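# Hang a necklace behind the jewelry box lid tabs

## Task

Drape the necklace behind at least one of the small tabs on the inner face of the jewelry box lid so that it hangs down on both sides of that tab and lies entirely within the box. The box must stay upright. The necklace must stay in place on its own, not held by the robot, and the robot must release it and move away at the end.

## Robot and tools

Robot: two arms, left_arm and right_arm, each with six revolute joints and a parallel gripper. Camera images come from cam_head_left, cam_head_right, cam_high, cam_left_wrist and cam_right_wrist, each 504x504 pixels. The wrist cameras are fisheye.

Scene frame: positions are in metres. The origin sits on the table top midway between the arms, +x points out over the table, +z points up, and left_arm is mounted on the +y side. The arm names do not tell you which side of an image an arm appears on. A gripper's fingers point along its own +z axis and close along its own y axis.

execute_actions takes "actions", a list that is either empty or holds exactly one item, plus an optional boolean "pictures".
- An empty list sends nothing and returns the current state with pictures.
- A motion item is {"rows": [...], "steps": N}. N runs from 11 to 15 and defaults to 15. Each step lasts 1/30 s.
- Every row is a single flat list of 14 numbers covering both arms, even when only one arm should move. The order is left_arm waist, shoulder, elbow, wrist pitch, wrist yaw, wrist roll, opening, then the same seven values for right_arm.
- Joint values are absolute target angles in radians, in the same form the Joint positions line prints them. They are not offsets.
- One row is used per step. If there are fewer rows than steps, the final row keeps being applied.
- Stated joint ranges, the same for each arm: waist -2.618 to 3.054, shoulder 0.000 to 3.142, elbow 0.000 to 3.142, wrist pitch -1.571 to 1.571, wrist yaw -1.571 to 1.571, wrist roll -2.094 to 2.094. The true ends can differ from these by up to 0.036 rad.
- A call is rejected, and nothing is sent, if a target sits more than 0.036 rad beyond a stated end and also further out than that joint's last reported angle. Targets beyond the real end are clipped to it, and the result then says "joint sent to its limit". That message can refer to an earlier action. Its absence does not prove there is more travel.
- Opening is an absolute value from -1 (closed) to +1 (fully open, about 0.094 m between the pads).
- A wait item is {"steps": N} with N up to 300 and no rows. It sends no command and returns once N steps have passed since the previous result. Time spent replying counts toward those steps.

Motion limits:
- Joint speed is capped. On each step a joint's target is held within a fixed lead of its measured angle: waist 0.202, shoulder 0.258, elbow 0.238, wrist pitch 0.573, wrist yaw and roll 0.522 rad.
- If a target would move the gripper more than 70 mm from where it is, all of that arm's targets are scaled back.
- Arms keep heading for the last row sent until they settle, or until a step is HELD.
- Results are read 11 steps before an action ends. Those last steps, and any motion toward the target, carry on while you think and write.

Reading results:
- The state line gives, for left_arm and then right_arm, end_effector_position (metres, scene frame) and end_effector_quat_wxyz. This point lies between the finger pads, about 1 cm short of the fingertips. The printed value can drift from the true one, more so at long reach.
- Joint positions and Joint velocities list one block per arm: six joints (rad, rad/s), then the pad gap (m, m/s).
- grip_measured is the measured opening on the same -1..1 scale you command. Each gripper carries a fixed error of up to about 1 mm.
- "joint command not followed" means the clearance check changed or blocked some joint targets. The rest of the row still took effect.
- HELD marks steps on which your row was not sent, in whole or in part.
- Joint torques are total drive outputs with per-unit offsets and noise, so they are not clean contact signals.
- MOTOR HOT appears from 75 °C. At 90 °C that arm stops for 10 s. At 100 °C the arm goes limp and falls. Both are reported as OVER-TEMPERATURE FAULT. Holding loads heats motors, and that includes time spent thinking.

Gripping: the fingers are sent to the opening you write. To hold something, command about 0.03 below grip_measured for a firm grip, or less below for a lighter one. Pad force tops out near 50-62 N and is weaker on parts thinner than about 2 mm. A brief hard squeeze can happen at first contact. Expect occasional tugs on held parts or bumps to loose objects.

zoom_image: "camera" is one of the five names above. "region" is [x0, y0, x1, y1] in that camera's pixels, origin at the top-left, at most 504x504. It returns an enlarged view of that camera's latest image.

finished_scene: {"scene": n} with the current scene's number. The goal must already hold on its own: necklace released and arms clear.

Avoid:
- knocking anything off the table
- tipping the jewelry box
- arm-to-arm collisions or hard pressing between the arms
- dropping, slamming or shoving hard

Fewer, smoother moves with less motor effort are better.

Each tool is called by a JSON object that holds its "fn" and its "kwargs", one argument or row to a line.

## Session

{"fn": "execute_actions", "kwargs": {
  "actions": []
}}

Scene clock: 0.00 s of 4800.00 s.
left_arm: end_effector_position=(+0.3435, +0.5138, +0.2095) grip_measured=+1.000 end_effector_quat_wxyz=(+0.362, +0.566, +0.692, +0.262) | right_arm: end_effector_position=(+0.4152, +0.1258, +0.2866) grip_measured=+1.000 end_effector_quat_wxyz=(+0.697, +0.292, +0.605, +0.252)
Joint positions: left_arm=[ 0.851  1.797  1.542 -0.658  0.712  2.016  0.094] | right_arm=[1.024 2.365 1.919 0.69  1.15  0.574 0.094]
Joint velocities: left_arm=[-0.007  0.002 -0.002  0.066  0.022 -0.007  0.   ] | right_arm=[-0.007 -0.007 -0.022  0.007 -0.11   0.051  0.   ]
Joint torques (N m, as the arm reports them, + toward a larger angle): no reading
Motor temperatures (°C, as the motors report them): left_arm=[23 24 24 28 20 23] | right_arm=[24 31 24 25 23 23]

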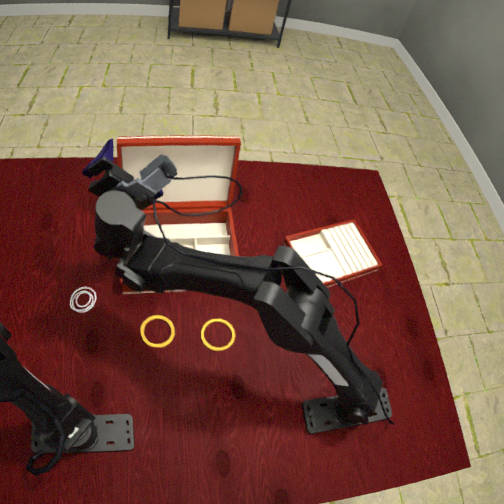

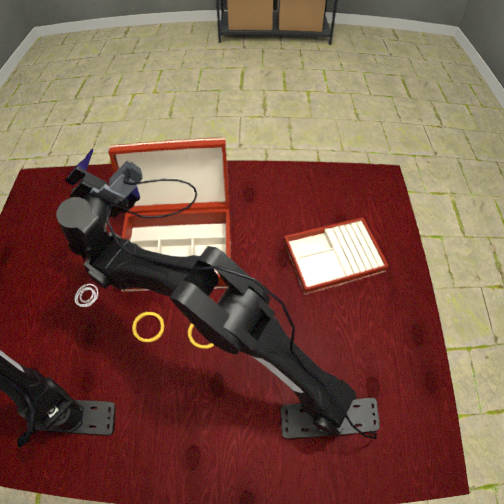

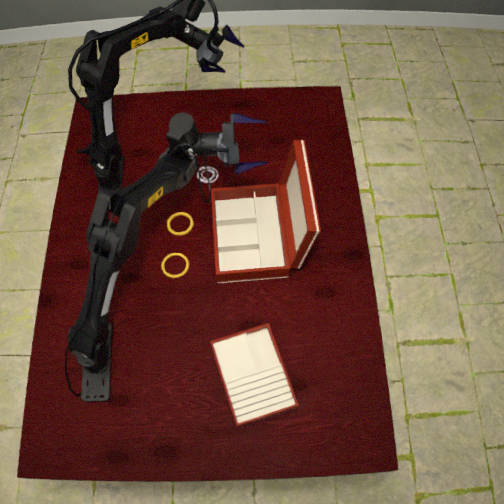

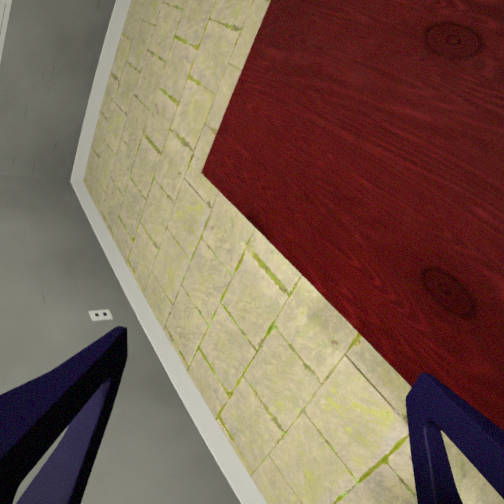

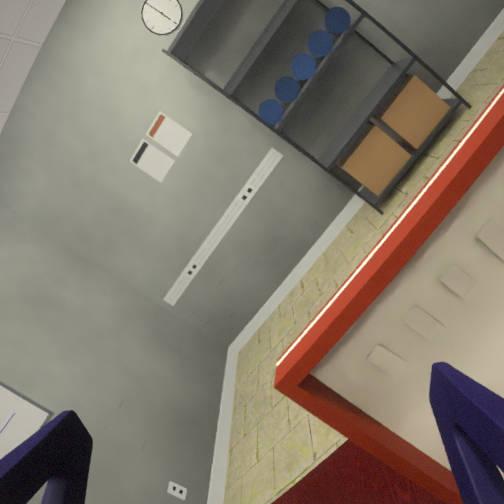

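{"fn": "execute_actions", "kwargs": {
  "actions": [
    {"rows":[[0.851,1.797,1.542,-0.658,0.712,2.016,1,1.02,2.2,1.92,0.6,1.1,0.5,1],[0.851,1.797,1.542,-0.658,0.712,2.016,1,1.02,2.0,1.9,0.5,1.0,0.4,1],[0.851,1.797,1.542,-0.658,0.712,2.016,1,1.0,1.8,1.8,0.4,0.9,0.3,1],[0.851,1.797,1.542,-0.658,0.712,2.016,1,0.9,1.6,1.6,0.3,0.7,0.2,1],[0.851,1.797,1.542,-0.658,0.712,2.016,1,0.7,1.4,1.3,0.2,0.5,0.1,0.5],[0.851,1.797,1.542,-0.658,0.712,2.016,1,0.4,1.2,1.0,0.2,0.3,0,0],[0.851,1.797,1.542,-0.658,0.712,2.016,1,0.1,1.0,0.7,0.2,0.1,0,-0.5],[0.851,1.797,1.542,-0.658,0.712,2.016,1,-0.3,0.8,0.5,0.2,0,0,-0.9]],"steps":15}
  ]
}}

{"fn": "execute_actions", "kwargs": {
  "actions": [
    {"steps":30}
  ]
}}

Scene clock: 1.87 s of 4800.00 s.
left_arm: end_effector_position=(+0.3437, +0.5143, +0.2097) grip_measured=+1.000 end_effector_quat_wxyz=(+0.362, +0.567, +0.692, +0.264) | right_arm: end_effector_position=(+0.4096, +0.1245, +0.3039) grip_measured=+1.000 end_effector_quat_wxyz=(+0.699, +0.187, +0.655, +0.217)
Joint positions: left_arm=[ 0.851  1.797  1.542 -0.656  0.711  2.016  0.094] | right_arm=[1.013 2.231 1.811 0.557 1.022 0.463 0.094]
Joint velocities: left_arm=[-0.007  0.012  0.002  0.007  0.007  0.022  0.   ] | right_arm=[-0.193 -2.366 -2.488 -1.678 -2.63  -1.824  0.   ]
Joint torques (N m, as the arm reports them, + toward a larger angle): left_arm=[ 0.   -8.5   8.85  1.5   0.41 -0.04] | right_arm=[ -8.68 -17.74   4.72   1.74   0.81  -0.07]
Motor temperatures (°C, as the motors report them): left_arm=[23 25 25 28 20 23] | right_arm=[24 33 24 25 23 23]
Steps of this call (steps 1 to 52: nothing new was sent; steps 53 to 56: the first 4 steps of this action). Readings (joint positions):
53: left_arm=[0.851 1.797 1.542 -0.658 0.712 2.016] | right_arm=[1.024 2.354 1.916 0.677 1.144 0.567]
54: left_arm=[0.851 1.797 1.542 -0.657 0.712 2.016] | right_arm=[1.024 2.335 1.905 0.650 1.132 0.552]
56: the state above

Scene clock: 2.87 s of 4800.00 s.
left_arm: end_effector_position=(+0.3439, +0.5146, +0.2099) grip_measured=+1.000 end_effector_quat_wxyz=(+0.362, +0.567, +0.691, +0.265) | right_arm: end_effector_position=(+0.3084, -0.4029, +0.2696) grip_measured=-0.899 end_effector_quat_wxyz=(+0.667, +0.106, +0.732, -0.091)
Joint positions: left_arm=[ 0.851  1.797  1.542 -0.654  0.71   2.016  0.094] | right_arm=[-0.299  0.811  0.504  0.212  0.016  0.01   0.005]
Joint velocities: left_arm=[-0.002 -0.002 -0.007  0.037 -0.051  0.007  0.   ] | right_arm=[-0.007  0.012  0.002  0.022 -0.11  -0.007 -0.001]
Joint torques (N m, as the arm reports them, + toward a larger angle): left_arm=[ 0.01 -8.46  8.8   1.5   0.42 -0.03] | right_arm=[ 0.02 -1.65  6.34  2.26 -0.09 -0.14]
Motor temperatures (°C, as the motors report them): left_arm=[23 26 26 28 20 23] | right_arm=[24 33 24 25 23 23]
Kept back: nothing.
Steps of this call (steps 1 to 11: the last 11 steps of your previous action; steps 12 to 30: the robot went on to your last target). Readings (joint positions):
1: left_arm=[0.851 1.797 1.542 -0.655 0.711 2.016] | right_arm=[0.995 2.152 1.731 0.500 0.933 0.404]
2: left_arm=[0.851 1.797 1.542 -0.655 0.711 2.016] | right_arm=[0.964 2.076 1.661 0.452 0.840 0.340]
4: left_arm=[0.851 1.797 1.542 -0.654 0.711 2.016] | right_arm=[0.865 1.921 1.518 0.380 0.651 0.232]
8: left_arm=[0.851 1.797 1.542 -0.654 0.710 2.016] | right_arm=[0.584 1.608 1.232 0.301 0.323 0.111]
30: the state above

{"fn": "execute_actions", "kwargs": {
  "actions": [
    {"rows":[[0.8,1.7,1.54,-0.7,0.6,1.7,0.8,-0.3,0.8,0.5,0.2,0,0,-0.9],[0.7,1.6,1.5,-0.8,0.5,1.4,0.5,-0.3,0.8,0.5,0.2,0,0,-0.9],[0.6,1.55,1.45,-0.9,0.4,1.1,0.2,-0.3,0.8,0.5,0.2,0,0,-0.9],[0.5,1.55,1.4,-1.0,0.3,0.8,0,-0.3,0.8,0.5,0.2,0,0,-0.9],[0.4,1.57,1.36,-1.05,0.2,0.5,-0.2,-0.3,0.8,0.5,0.2,0,0,-0.9],[0.3,1.59,1.33,-1.1,0.1,0.25,-0.4,-0.3,0.8,0.5,0.2,0,0,-0.9],[0.22,1.6,1.32,-1.12,0,0,-0.5,-0.3,0.8,0.5,0.2,0,0,-0.9]],"steps":15}
  ]
}}

{"fn": "execute_actions", "kwargs": {
  "actions": [
    {"steps":30}
  ],
  "pictures": true
}}

Scene clock: 5.47 s of 4800.00 s.
left_arm: end_effector_position=(+0.3386, +0.4842, +0.2151) grip_measured=+0.144 end_effector_quat_wxyz=(+0.340, +0.490, +0.772, +0.221) | right_arm: end_effector_position=(+0.3088, -0.4014, +0.2696) grip_measured=-0.899 end_effector_quat_wxyz=(+0.667, +0.103, +0.733, -0.088)
Joint positions: left_arm=[ 0.769  1.697  1.496 -0.715  0.563  1.748  0.054] | right_arm=[-0.299  0.811  0.504  0.212  0.008  0.009  0.005]
Joint velocities: left_arm=[-1.238 -1.267 -0.549 -0.93  -1.385 -2.    -0.287] | right_arm=[-0.007 -0.012 -0.002  0.007 -0.022 -0.022 -0.   ]
Joint torques (N m, as the arm reports them, + toward a larger angle): left_arm=[-2.3  -9.09  6.22  0.97  0.69 -0.12] | right_arm=[-0.1  -1.89  6.36  2.23 -0.1  -0.08]
Motor temperatures (°C, as the motors report them): left_arm=[23 27 26 28 20 23] | right_arm=[24 33 25 25 23 23]
Steps of this call (steps 1 to 15: the robot went on to your last target; steps 16 to 74: nothing new was sent; steps 75 to 78: the first 4 steps of this action). Readings (joint positions):
75: left_arm=[0.847 1.790 1.541 -0.655 0.692 1.973] | right_arm=[-0.299 0.811 0.504 0.212 0.008 0.009]
76: left_arm=[0.833 1.771 1.533 -0.665 0.652 1.892] | right_arm=[-0.299 0.811 0.504 0.212 0.008 0.009]
78: the state above

Scene clock: 6.47 s of 4800.00 s.
left_arm: end_effector_position=(+0.2847, +0.3115, +0.1300) grip_measured=-0.498 end_effector_quat_wxyz=(+0.095, -0.115, +0.989, +0.007) | right_arm: end_effector_position=(+0.3088, -0.4014, +0.2696) grip_measured=-0.899 end_effector_quat_wxyz=(+0.667, +0.103, +0.733, -0.088)
Joint positions: left_arm=[ 0.213  1.602  1.327 -1.106  0.012  0.024  0.024] | right_arm=[-0.299  0.811  0.504  0.212  0.008  0.009  0.005]
Joint velocities: left_arm=[-0.002 -0.022  0.012 -0.022 -0.051 -0.081 -0.   ] | right_arm=[ 0.002 -0.017  0.027 -0.081  0.007 -0.007 -0.001]
Joint torques (N m, as the arm reports them, + toward a larger angle): left_arm=[ 0.59 -6.22  7.41  0.73 -0.09 -0.11] | right_arm=[-0.24 -1.58  6.5   2.24 -0.12 -0.12]
Motor temperatures (°C, as the motors report them): left_arm=[23 27 27 28 20 23] | right_arm=[24 33 25 26 23 23]
Kept back: nothing.
Steps of this call (steps 1 to 11: the last 11 steps of your previous action; steps 12 to 30: the robot went on to your last target). Readings (joint positions):
1: left_arm=[0.722 1.657 1.477 -0.748 0.515 1.680] | right_arm=[-0.299 0.811 0.504 0.212 0.008 0.009]
2: left_arm=[0.671 1.625 1.459 -0.783 0.467 1.616] | right_arm=[-0.299 0.811 0.504 0.212 0.008 0.009]
4: left_arm=[0.568 1.592 1.429 -0.848 0.359 1.485] | right_arm=[-0.299 0.811 0.504 0.212 0.008 0.009]
8: left_arm=[0.335 1.594 1.358 -0.970 0.164 1.143] | right_arm=[-0.299 0.811 0.504 0.212 0.008 0.009]
30: the state above

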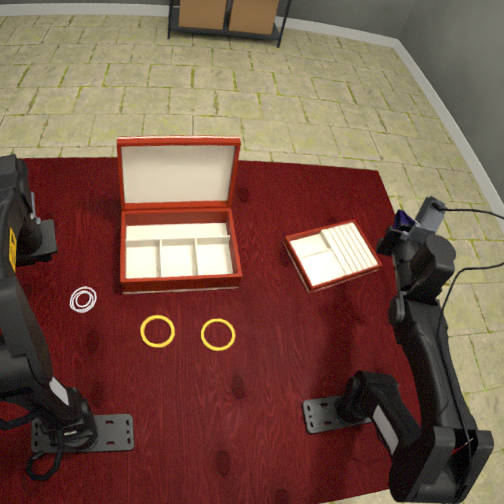

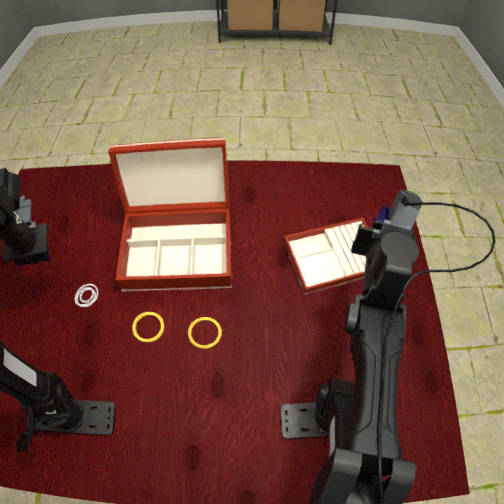

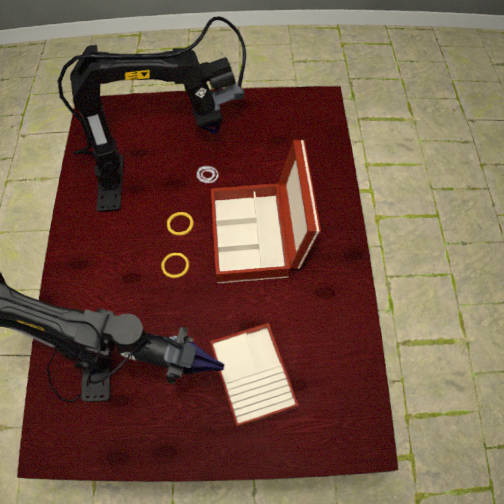

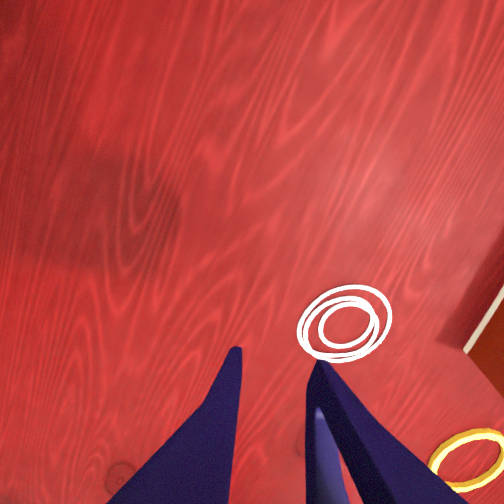

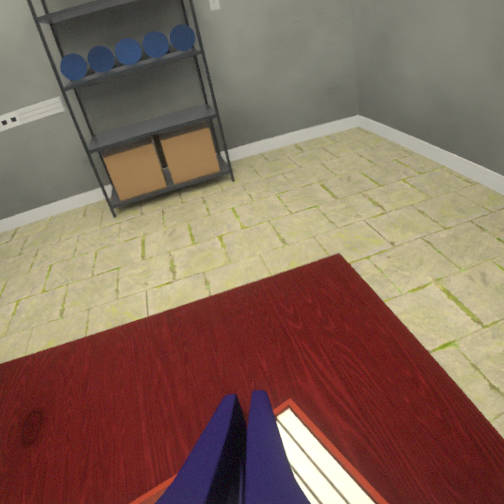

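{"fn": "execute_actions", "kwargs": {
  "actions": [
    {"rows":[[0.18,1.6,1.29,-1.08,0,0,-0.55,-0.3,0.8,0.5,0.2,0,0,-0.9],[0.14,1.61,1.25,-1.03,0,0,-0.6,-0.3,0.8,0.5,0.2,0,0,-0.9],[0.10,1.62,1.21,-0.98,0,0,-0.65,-0.3,0.8,0.5,0.2,0,0,-0.9],[0.06,1.63,1.16,-0.93,0,0,-0.7,-0.3,0.8,0.5,0.2,0,0,-0.9],[0.03,1.64,1.11,-0.87,0,0,-0.75,-0.3,0.8,0.5,0.2,0,0,-0.9]],"steps":15}
  ]
}}

{"fn": "execute_actions", "kwargs": {
  "actions": [
    {"steps":25}
  ],
  "pictures": true
}}

Scene clock: 7.87 s of 4800.00 s.
left_arm: end_effector_position=(+0.2894, +0.2955, +0.1153) grip_measured=-0.674 end_effector_quat_wxyz=(+0.099, -0.096, +0.990, +0.010) | right_arm: end_effector_position=(+0.3088, -0.4014, +0.2696) grip_measured=-0.899 end_effector_quat_wxyz=(+0.667, +0.103, +0.733, -0.088)
Joint positions: left_arm=[ 0.155  1.602  1.268 -1.038 -0.     0.007  0.015] | right_arm=[-0.299  0.811  0.504  0.212  0.008  0.009  0.005]
Joint velocities: left_arm=[-0.935  0.012 -1.033  1.062 -0.139 -0.007 -0.049] | right_arm=[-0.017  0.007  0.007 -0.007 -0.051  0.051 -0.001]
Joint torques (N m, as the arm reports them, + toward a larger angle): left_arm=[-2.92 -4.    4.12  0.39  0.24 -0.1 ] | right_arm=[-0.14 -1.63  6.46  2.24 -0.11 -0.1 ]
Motor temperatures (°C, as the motors report them): left_arm=[23 27 27 28 20 23] | right_arm=[24 33 26 26 23 23]
Steps of this call (steps 1 to 30: the robot went on to your last target; steps 31 to 38: nothing new was sent; steps 39 to 42: the first 4 steps of this action). Readings (joint positions):
39: left_arm=[0.210 1.602 1.325 -1.104 0.010 0.009] | right_arm=[-0.299 0.811 0.504 0.212 0.008 0.009]
40: left_arm=[0.202 1.602 1.316 -1.092 0.007 0.008] | right_arm=[-0.299 0.811 0.504 0.212 0.008 0.009]
42: the state above

Scene clock: 8.70 s of 4800.00 s.
left_arm: end_effector_position=(+0.2859, +0.2498, +0.0630) grip_measured=-0.748 end_effector_quat_wxyz=(+0.076, -0.029, +0.997, -0.001) | right_arm: end_effector_position=(+0.3088, -0.4014, +0.2696) grip_measured=-0.899 end_effector_quat_wxyz=(+0.667, +0.103, +0.733, -0.088)
Joint positions: left_arm=[ 0.021  1.646  1.111 -0.884  0.008  0.007  0.012] | right_arm=[-0.299  0.811  0.504  0.212  0.008  0.009  0.005]
Joint velocities: left_arm=[-0.002  0.007  0.007 -0.022  0.022  0.022 -0.001] | right_arm=[ 0.022 -0.002 -0.002 -0.051 -0.037 -0.051 -0.001]
Joint torques (N m, as the arm reports them, + toward a larger angle): left_arm=[ 0.68 -6.73  7.54  0.93 -0.06 -0.1 ] | right_arm=[-0.08 -1.56  6.25  2.25 -0.11 -0.11]
Motor temperatures (°C, as the motors report them): left_arm=[23 28 27 28 20 23] | right_arm=[24 33 26 26 23 23]
Kept back: nothing.
Steps of this call (steps 1 to 11: the last 11 steps of your previous action; steps 12 to 25: the robot went on to your last target). Readings (joint positions):
1: left_arm=[0.119 1.602 1.228 -1.001 -0.001 0.007] | right_arm=[-0.299 0.811 0.504 0.212 0.008 0.009]
2: left_arm=[0.081 1.607 1.189 -0.971 -0.000 0.007] | right_arm=[-0.299 0.811 0.504 0.212 0.008 0.009]
4: left_arm=[0.030 1.629 1.136 -0.945 0.006 0.007] | right_arm=[-0.299 0.811 0.504 0.212 0.008 0.009]
8: left_arm=[0.021 1.646 1.111 -0.925 0.008 0.007] | right_arm=[-0.299 0.811 0.504 0.212 0.008 0.009]
25: the state above

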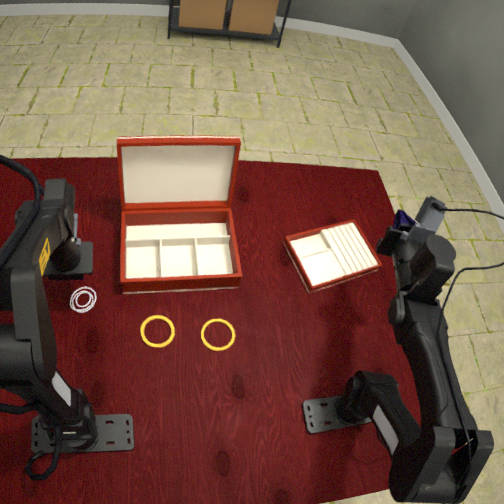

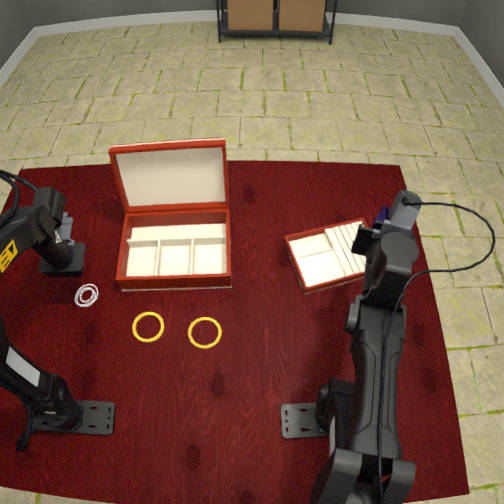

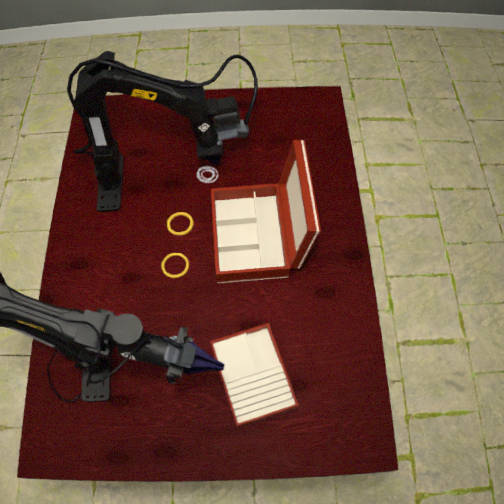

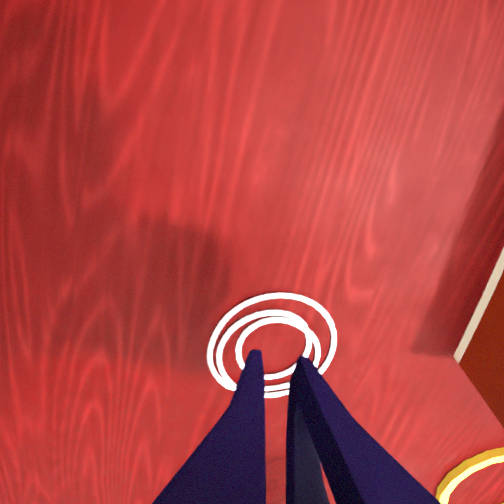

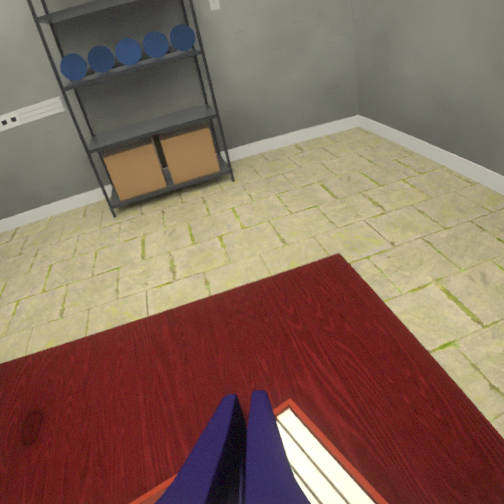

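{"fn": "execute_actions", "kwargs": {
  "actions": [
    {"rows":[[0.03,1.66,1.115,-0.86,0,0.4,-0.75,-0.3,0.8,0.5,0.2,0,0,-0.9],[0.03,1.68,1.12,-0.84,0,0.8,-0.75,-0.3,0.8,0.5,0.2,0,0,-0.9],[0.03,1.70,1.125,-0.83,0,1.2,-0.75,-0.3,0.8,0.5,0.2,0,0,-0.9],[0.03,1.725,1.135,-0.81,0,1.57,-0.75,-0.3,0.8,0.5,0.2,0,0,-0.9]],"steps":15}
  ]
}}

{"fn": "execute_actions", "kwargs": {
  "actions": [
    {"steps":25}
  ],
  "pictures": true
}}

Scene clock: 9.80 s of 4800.00 s.
left_arm: end_effector_position=(+0.2897, +0.2503, +0.0584) grip_measured=-0.748 end_effector_quat_wxyz=(+0.076, +0.142, +0.987, +0.012) | right_arm: end_effector_position=(+0.3088, -0.4014, +0.2696) grip_measured=-0.899 end_effector_quat_wxyz=(+0.667, +0.103, +0.733, -0.088)
Joint positions: left_arm=[ 0.021  1.664  1.111 -0.864  0.007  0.351  0.012] | right_arm=[-0.299  0.811  0.504  0.212  0.008  0.009  0.005]
Joint velocities: left_arm=[-0.002  0.369  0.002  0.344 -0.007  2.821 -0.   ] | right_arm=[ 0.017 -0.027 -0.002 -0.081 -0.007 -0.022 -0.001]
Joint torques (N m, as the arm reports them, + toward a larger angle): left_arm=[ 0.65 -3.56  9.68  0.88 -0.06 -0.03] | right_arm=[-0.26 -1.7   6.27  2.22 -0.13 -0.12]
Motor temperatures (°C, as the motors report them): left_arm=[23 28 27 28 20 23] | right_arm=[24 32 26 26 23 23]
Steps of this call (steps 1 to 15: the robot went on to your last target; steps 16 to 29: nothing new was sent; steps 30 to 33: the first 4 steps of this action). Readings (joint positions):
30: left_arm=[0.021 1.646 1.111 -0.883 0.007 0.062] | right_arm=[-0.299 0.811 0.504 0.212 0.008 0.009]
31: left_arm=[0.021 1.648 1.111 -0.880 0.007 0.155] | right_arm=[-0.299 0.811 0.504 0.212 0.008 0.009]
33: the state above

Scene clock: 10.63 s of 4800.00 s.
left_arm: end_effector_position=(+0.2974, +0.2516, +0.0426) grip_measured=-0.748 end_effector_quat_wxyz=(+0.050, +0.675, +0.734, +0.051) | right_arm: end_effector_position=(+0.3088, -0.4014, +0.2696) grip_measured=-0.899 end_effector_quat_wxyz=(+0.667, +0.103, +0.733, -0.088)
Joint positions: left_arm=[ 0.021  1.721  1.111 -0.817  0.002  1.553  0.012] | right_arm=[-0.299  0.811  0.504  0.212  0.008  0.009  0.005]
Joint velocities: left_arm=[-0.027  0.002 -0.017 -0.007  0.037  0.066 -0.   ] | right_arm=[-0.002  0.002 -0.002 -0.007 -0.022  0.007 -0.001]
Joint torques (N m, as the arm reports them, + toward a larger angle): left_arm=[ 0.71 -6.52  9.62  0.82 -0.02  0.02] | right_arm=[ 0.   -1.69  6.28  2.25 -0.11 -0.11]
Motor temperatures (°C, as the motors report them): left_arm=[23 28 27 28 20 23] | right_arm=[24 32 26 26 23 23]
Kept back: nothing.
Steps of this call (steps 1 to 11: the last 11 steps of your previous action; steps 12 to 25: the robot went on to your last target). Readings (joint positions):
1: left_arm=[0.021 1.678 1.111 -0.854 0.007 0.448] | right_arm=[-0.299 0.811 0.504 0.212 0.008 0.009]
2: left_arm=[0.021 1.693 1.111 -0.846 0.007 0.546] | right_arm=[-0.299 0.811 0.504 0.212 0.008 0.009]
4: left_arm=[0.021 1.715 1.111 -0.837 0.007 0.743] | right_arm=[-0.299 0.811 0.504 0.212 0.008 0.009]
8: left_arm=[0.021 1.721 1.111 -0.828 0.005 1.135] | right_arm=[-0.299 0.811 0.504 0.212 0.008 0.009]
25: the state above

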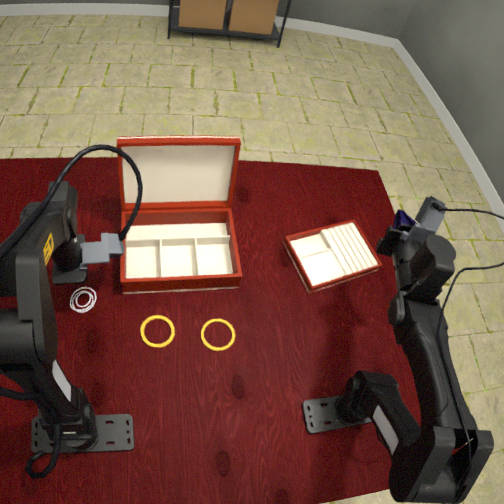

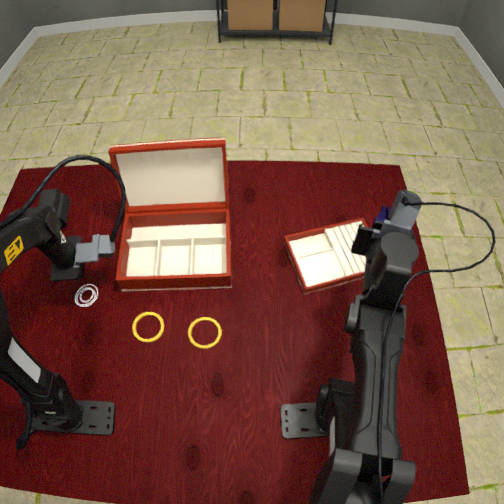

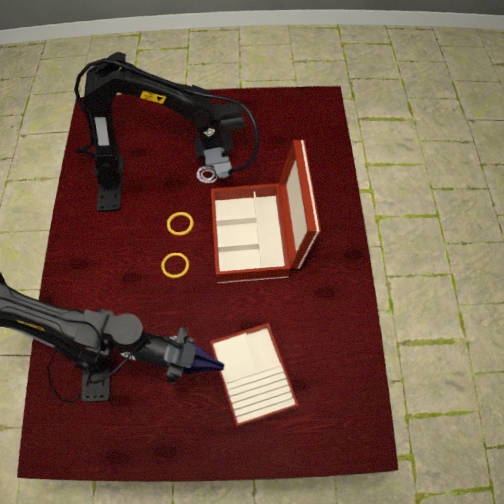

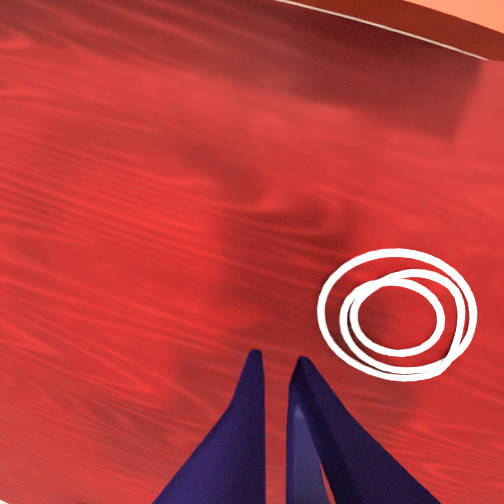

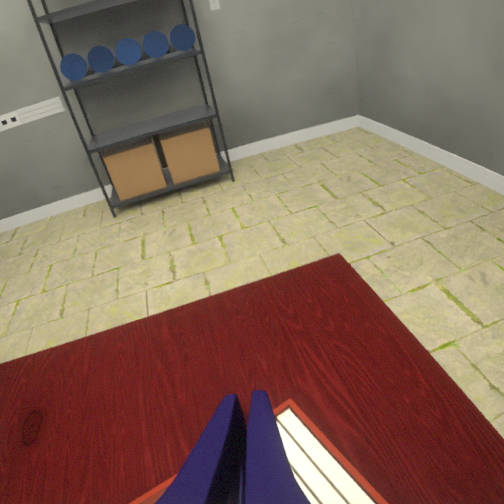

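{"fn": "execute_actions", "kwargs": {
  "actions": [
    {"rows":[[0.02,1.71,1.10,-0.81,0,1.57,-0.78,-0.3,0.8,0.5,0.2,0,0,-0.9],[0.01,1.69,1.08,-0.81,0,1.57,-0.8,-0.3,0.8,0.5,0.2,0,0,-0.9],[0.0,1.675,1.065,-0.81,0,1.57,-0.82,-0.3,0.8,0.5,0.2,0,0,-0.9],[-0.008,1.66,1.05,-0.81,0,1.57,-0.84,-0.3,0.8,0.5,0.2,0,0,-0.9]],"steps":15}
  ]
}}

{"fn": "execute_actions", "kwargs": {
  "actions": [
    {"steps":25}
  ],
  "pictures": true
}}

Scene clock: 11.67 s of 4800.00 s.
left_arm: end_effector_position=(+0.2958, +0.2508, +0.0433) grip_measured=-0.829 end_effector_quat_wxyz=(+0.052, +0.680, +0.730, +0.055) | right_arm: end_effector_position=(+0.3088, -0.4014, +0.2696) grip_measured=-0.899 end_effector_quat_wxyz=(+0.667, +0.103, +0.733, -0.088)
Joint positions: left_arm=[ 0.018  1.707  1.097 -0.808  0.     1.562  0.008] | right_arm=[-0.299  0.811  0.504  0.212  0.008  0.009  0.005]
Joint velocities: left_arm=[-0.085 -0.32  -0.335  0.11  -0.066 -0.081 -0.02 ] | right_arm=[ 0.002 -0.002  0.012 -0.007  0.095 -0.11   0.001]
Joint torques (N m, as the arm reports them, + toward a larger angle): left_arm=[-1.5  -8.88  5.34  0.61  0.1   0.02] | right_arm=[-0.02 -1.71  6.38  2.22 -0.16 -0.08]
Motor temperatures (°C, as the motors report them): left_arm=[23 28 28 28 20 23] | right_arm=[24 32 26 26 23 23]
Steps of this call (steps 1 to 27: the robot went on to your last target; steps 28 to 31: the first 4 steps of this action). Readings (joint positions):
28: left_arm=[0.021 1.721 1.111 -0.816 0.002 1.562] | right_arm=[-0.299 0.811 0.504 0.212 0.008 0.009]
29: left_arm=[0.021 1.720 1.111 -0.816 0.002 1.562] | right_arm=[-0.299 0.811 0.504 0.212 0.008 0.009]
31: the state above

Scene clock: 12.50 s of 4800.00 s.
left_arm: end_effector_position=(+0.2900, +0.2448, +0.0452) grip_measured=-0.838 end_effector_quat_wxyz=(+0.054, +0.686, +0.723, +0.056) | right_arm: end_effector_position=(+0.3088, -0.4014, +0.2696) grip_measured=-0.899 end_effector_quat_wxyz=(+0.667, +0.103, +0.733, -0.088)
Joint positions: left_arm=[ 0.     1.679  1.072 -0.807  0.     1.562  0.008] | right_arm=[-0.299  0.811  0.504  0.212  0.008  0.009  0.005]
Joint velocities: left_arm=[ 0.002 -0.007  0.002 -0.037  0.007 -0.022 -0.001] | right_arm=[-0.002  0.002 -0.017 -0.095 -0.066 -0.037  0.   ]
Joint torques (N m, as the arm reports them, + toward a larger angle): left_arm=[-0.55 -7.83  5.72  0.76  0.03  0.03] | right_arm=[-0.2  -1.61  6.31  2.24 -0.11 -0.09]
Motor temperatures (°C, as the motors report them): left_arm=[23 28 28 28 20 23] | right_arm=[24 32 26 27 23 23]
Kept back: nothing.
Steps of this call (steps 1 to 11: the last 11 steps of your previous action; steps 12 to 25: the robot went on to your last target). Readings (joint positions):
1: left_arm=[0.014 1.696 1.086 -0.807 0.000 1.562] | right_arm=[-0.299 0.811 0.504 0.212 0.008 0.009]
2: left_arm=[0.009 1.687 1.078 -0.807 0.000 1.562] | right_arm=[-0.299 0.811 0.504 0.212 0.008 0.009]
4: left_arm=[0.002 1.679 1.072 -0.807 0.000 1.562] | right_arm=[-0.299 0.811 0.504 0.212 0.008 0.009]
8: left_arm=[0.000 1.679 1.072 -0.807 0.000 1.562] | right_arm=[-0.299 0.811 0.504 0.212 0.008 0.009]
25: the state above

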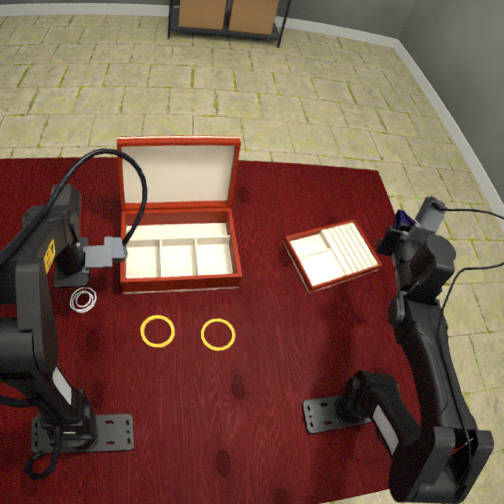

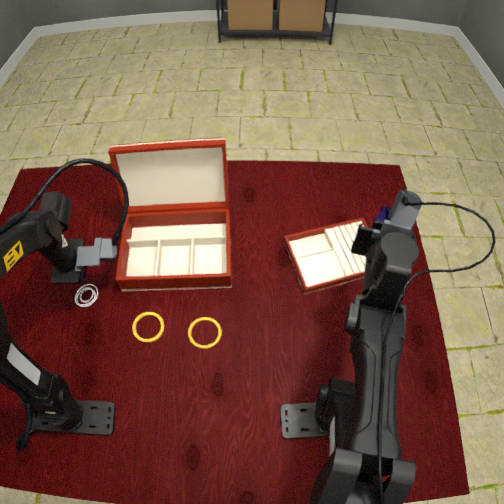

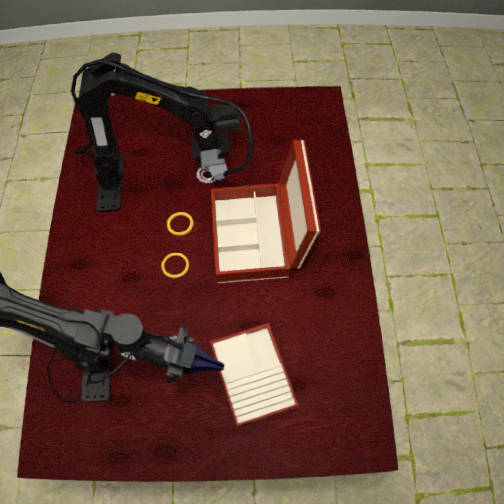

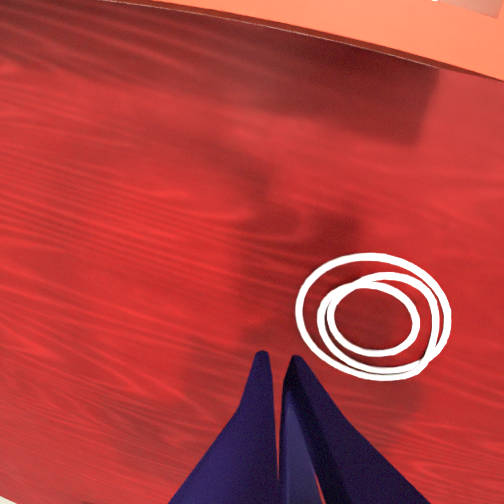

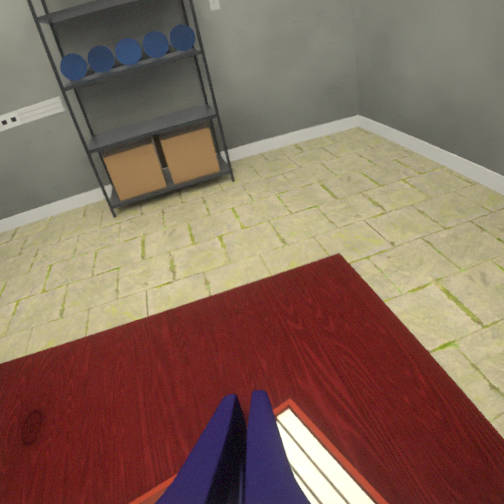

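{"fn": "execute_actions", "kwargs": {
  "actions": [
    {"rows":[[-0.015,1.655,1.04,-0.80,0,1.57,-0.84,-0.3,0.8,0.5,0.2,0,0,-0.9],[-0.02,1.65,1.02,-0.785,0,1.57,-0.84,-0.3,0.8,0.5,0.2,0,0,-0.9],[-0.025,1.645,1.0,-0.77,0,1.57,-0.84,-0.3,0.8,0.5,0.2,0,0,-0.9],[-0.025,1.645,0.985,-0.76,0,1.57,-0.84,-0.3,0.8,0.5,0.2,0,0,-0.9]],"steps":15}
  ]
}}

{"fn": "execute_actions", "kwargs": {
  "actions": [
    {"steps":25}
  ],
  "pictures": true
}}

Scene clock: 13.43 s of 4800.00 s.
left_arm: end_effector_position=(+0.2872, +0.2427, +0.0416) grip_measured=-0.838 end_effector_quat_wxyz=(+0.057, +0.688, +0.721, +0.059) | right_arm: end_effector_position=(+0.3088, -0.4014, +0.2696) grip_measured=-0.899 end_effector_quat_wxyz=(+0.667, +0.103, +0.733, -0.088)
Joint positions: left_arm=[-0.006  1.668  1.043 -0.783 -0.     1.562  0.008] | right_arm=[-0.299  0.811  0.504  0.212  0.008  0.008  0.005]
Joint velocities: left_arm=[-0.105 -0.173 -0.452  0.227  0.022 -0.051 -0.001] | right_arm=[ 0.007  0.007  0.002  0.037 -0.037  0.037 -0.001]
Joint torques (N m, as the arm reports them, + toward a larger angle): left_arm=[-0.85 -7.41  5.01  0.68  0.03  0.03] | right_arm=[ 0.04 -1.54  6.25  2.23 -0.15 -0.08]
Motor temperatures (°C, as the motors report them): left_arm=[23 28 28 28 20 23] | right_arm=[24 32 27 27 23 23]
Steps of this call (steps 1 to 15: the robot went on to your last target; steps 16 to 24: nothing new was sent; steps 25 to 28: the first 4 steps of this action). Readings (joint positions):
25: left_arm=[0.000 1.679 1.072 -0.807 0.000 1.562] | right_arm=[-0.299 0.811 0.504 0.212 0.008 0.009]
26: left_arm=[-0.000 1.677 1.068 -0.803 -0.000 1.562] | right_arm=[-0.299 0.811 0.504 0.212 0.008 0.009]
28: the state above

Scene clock: 14.27 s of 4800.00 s.
left_arm: end_effector_position=(+0.2772, +0.2393, +0.0322) grip_measured=-0.838 end_effector_quat_wxyz=(+0.050, +0.692, +0.718, +0.051) | right_arm: end_effector_position=(+0.3088, -0.4014, +0.2696) grip_measured=-0.899 end_effector_quat_wxyz=(+0.667, +0.103, +0.733, -0.088)
Joint positions: left_arm=[-0.016  1.663  1.001 -0.767 -0.     1.563  0.008] | right_arm=[-0.299  0.811  0.504  0.212  0.008  0.008  0.005]
Joint velocities: left_arm=[-0.007  0.007 -0.022 -0.022 -0.037 -0.007  0.   ] | right_arm=[-0.002  0.002  0.007 -0.037 -0.022 -0.037 -0.   ]
Joint torques (N m, as the arm reports them, + toward a larger angle): left_arm=[-0.63 -7.51  6.03  0.84  0.04  0.02] | right_arm=[-0.07 -1.67  6.25  2.25 -0.13 -0.08]
Motor temperatures (°C, as the motors report them): left_arm=[23 29 28 28 20 23] | right_arm=[24 32 27 27 23 23]
Kept back: nothing.
Steps of this call (steps 1 to 11: the last 11 steps of your previous action; steps 12 to 25: the robot went on to your last target). Readings (joint positions):
1: left_arm=[-0.010 1.664 1.029 -0.778 -0.000 1.562] | right_arm=[-0.299 0.811 0.504 0.212 0.008 0.008]
2: left_arm=[-0.013 1.663 1.018 -0.778 -0.000 1.563] | right_arm=[-0.299 0.811 0.504 0.212 0.008 0.008]
4: left_arm=[-0.016 1.663 1.004 -0.778 -0.000 1.563] | right_arm=[-0.299 0.811 0.504 0.212 0.008 0.008]
8: left_arm=[-0.016 1.663 1.001 -0.774 -0.000 1.563] | right_arm=[-0.299 0.811 0.504 0.212 0.008 0.008]
25: the state above

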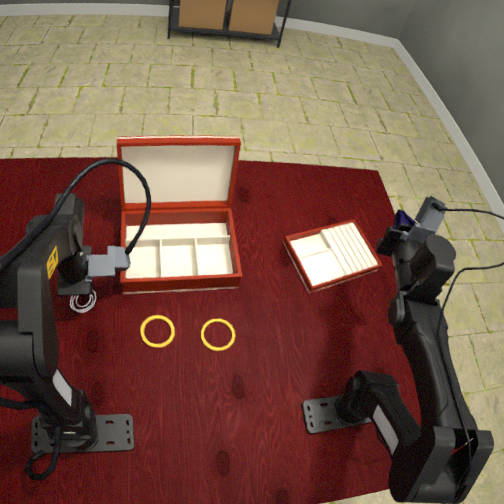

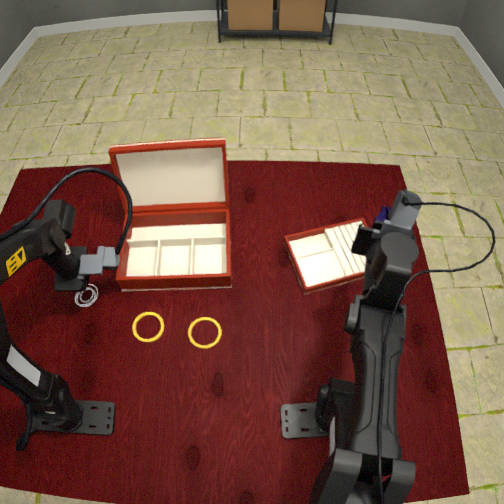

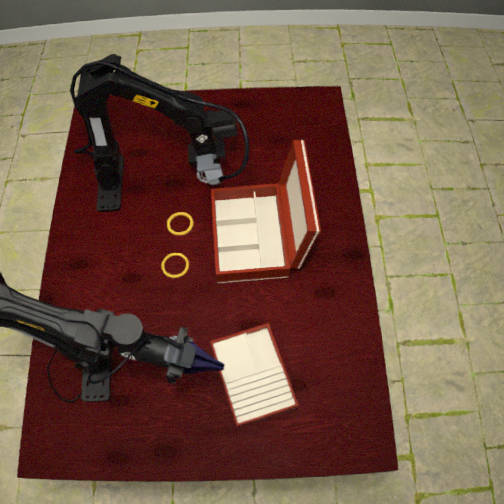

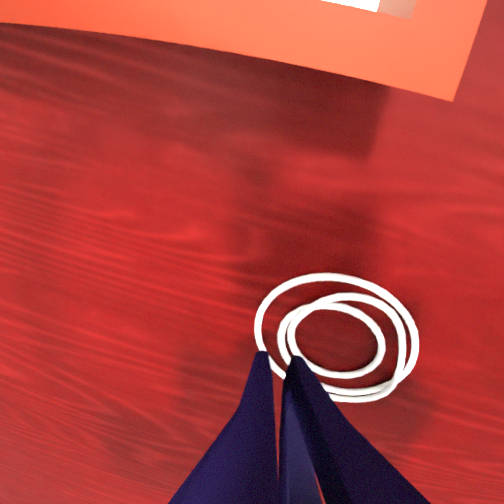

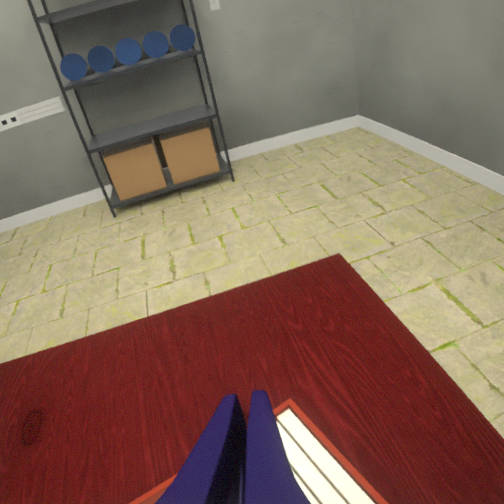

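{"fn": "execute_actions", "kwargs": {
  "actions": [
    {"rows":[[-0.025,1.67,0.985,-0.76,0,1.57,-0.84,-0.3,0.8,0.5,0.2,0,0,-0.9],[-0.025,1.68,0.985,-0.75,0,1.57,-0.84,-0.3,0.8,0.5,0.2,0,0,-0.9],[-0.025,1.688,0.985,-0.74,0,1.57,-0.84,-0.3,0.8,0.5,0.2,0,0,-0.9]],"steps":15}
  ]
}}

{"fn": "execute_actions", "kwargs": {
  "actions": [
    {"steps":20}
  ],
  "pictures": true
}}

Scene clock: 15.17 s of 4800.00 s.
left_arm: end_effector_position=(+0.2789, +0.2394, +0.0325) grip_measured=-0.838 end_effector_quat_wxyz=(+0.052, +0.692, +0.718, +0.053) | right_arm: end_effector_position=(+0.3088, -0.4014, +0.2696) grip_measured=-0.899 end_effector_quat_wxyz=(+0.667, +0.103, +0.733, -0.088)
Joint positions: left_arm=[-0.016  1.663  1.001 -0.76  -0.     1.563  0.008] | right_arm=[-0.299  0.811  0.504  0.212  0.008  0.008  0.005]
Joint velocities: left_arm=[-0.007  0.022 -0.012  0.139  0.022 -0.022 -0.   ] | right_arm=[-0.007 -0.017 -0.002  0.037  0.022 -0.007 -0.   ]
Joint torques (N m, as the arm reports them, + toward a larger angle): left_arm=[-0.62 -4.47  6.1   0.83  0.03  0.02] | right_arm=[-0.2  -1.55  6.32  2.25 -0.13 -0.12]
Motor temperatures (°C, as the motors report them): left_arm=[23 29 28 28 20 23] | right_arm=[24 32 27 27 23 23]
Steps of this call (steps 1 to 15: the robot went on to your last target; steps 16 to 23: nothing new was sent; steps 24 to 27: the first 4 steps of this action). Readings (joint positions):
24: left_arm=[-0.016 1.663 1.001 -0.766 -0.000 1.563] | right_arm=[-0.299 0.811 0.504 0.212 0.008 0.008]
25: left_arm=[-0.016 1.663 1.001 -0.766 -0.000 1.563] | right_arm=[-0.299 0.811 0.504 0.212 0.008 0.008]
27: the state above

Scene clock: 15.83 s of 4800.00 s.
left_arm: end_effector_position=(+0.2823, +0.2395, +0.0330) grip_measured=-0.838 end_effector_quat_wxyz=(+0.057, +0.692, +0.718, +0.058) | right_arm: end_effector_position=(+0.3088, -0.4014, +0.2696) grip_measured=-0.899 end_effector_quat_wxyz=(+0.667, +0.103, +0.733, -0.088)
Joint positions: left_arm=[-0.016  1.663  1.001 -0.746 -0.     1.563  0.008] | right_arm=[-0.299  0.811  0.504  0.212  0.008  0.008  0.005]
Joint velocities: left_arm=[-0.007  0.007 -0.002 -0.007 -0.037  0.037 -0.   ] | right_arm=[-0.002  0.007  0.002  0.051  0.037 -0.022  0.   ]
Joint torques (N m, as the arm reports them, + toward a larger angle): left_arm=[-0.63 -4.38  6.1   0.86  0.04  0.01] | right_arm=[-0.09 -1.65  6.39  2.2  -0.07 -0.07]
Motor temperatures (°C, as the motors report them): left_arm=[23 29 28 28 20 23] | right_arm=[24 32 27 27 23 23]
Kept back: nothing.
Steps of this call (steps 1 to 11: the last 11 steps of your previous action; steps 12 to 20: the robot went on to your last target). Readings (joint positions):
1: left_arm=[-0.016 1.663 1.001 -0.757 -0.000 1.563] | right_arm=[-0.299 0.811 0.504 0.212 0.008 0.008]
2: left_arm=[-0.016 1.663 1.001 -0.754 -0.000 1.563] | right_arm=[-0.299 0.811 0.504 0.212 0.008 0.008]
4: left_arm=[-0.016 1.663 1.001 -0.751 -0.000 1.563] | right_arm=[-0.299 0.811 0.504 0.212 0.008 0.008]
8: left_arm=[-0.016 1.663 1.001 -0.748 -0.000 1.563] | right_arm=[-0.299 0.811 0.504 0.212 0.008 0.008]
20: the state above

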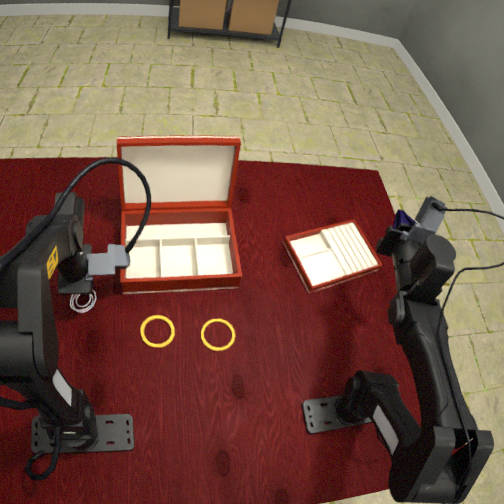

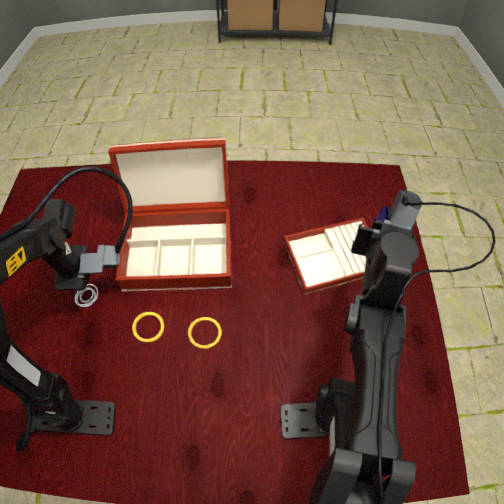

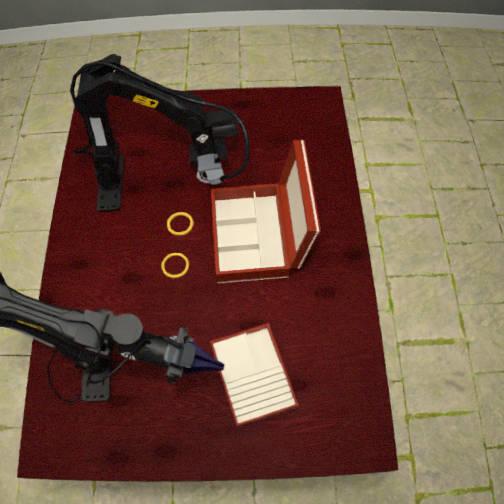

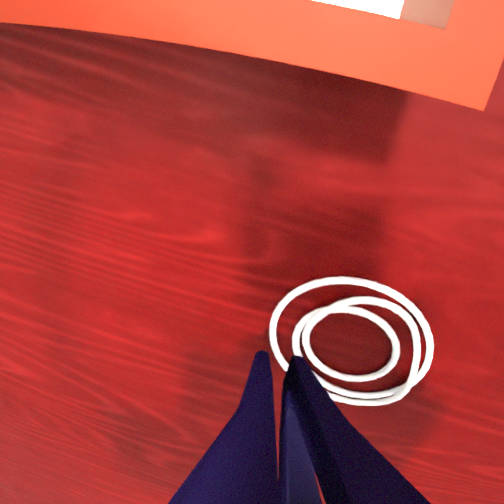

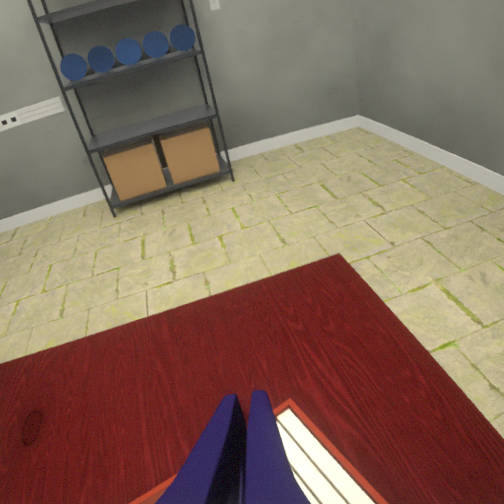

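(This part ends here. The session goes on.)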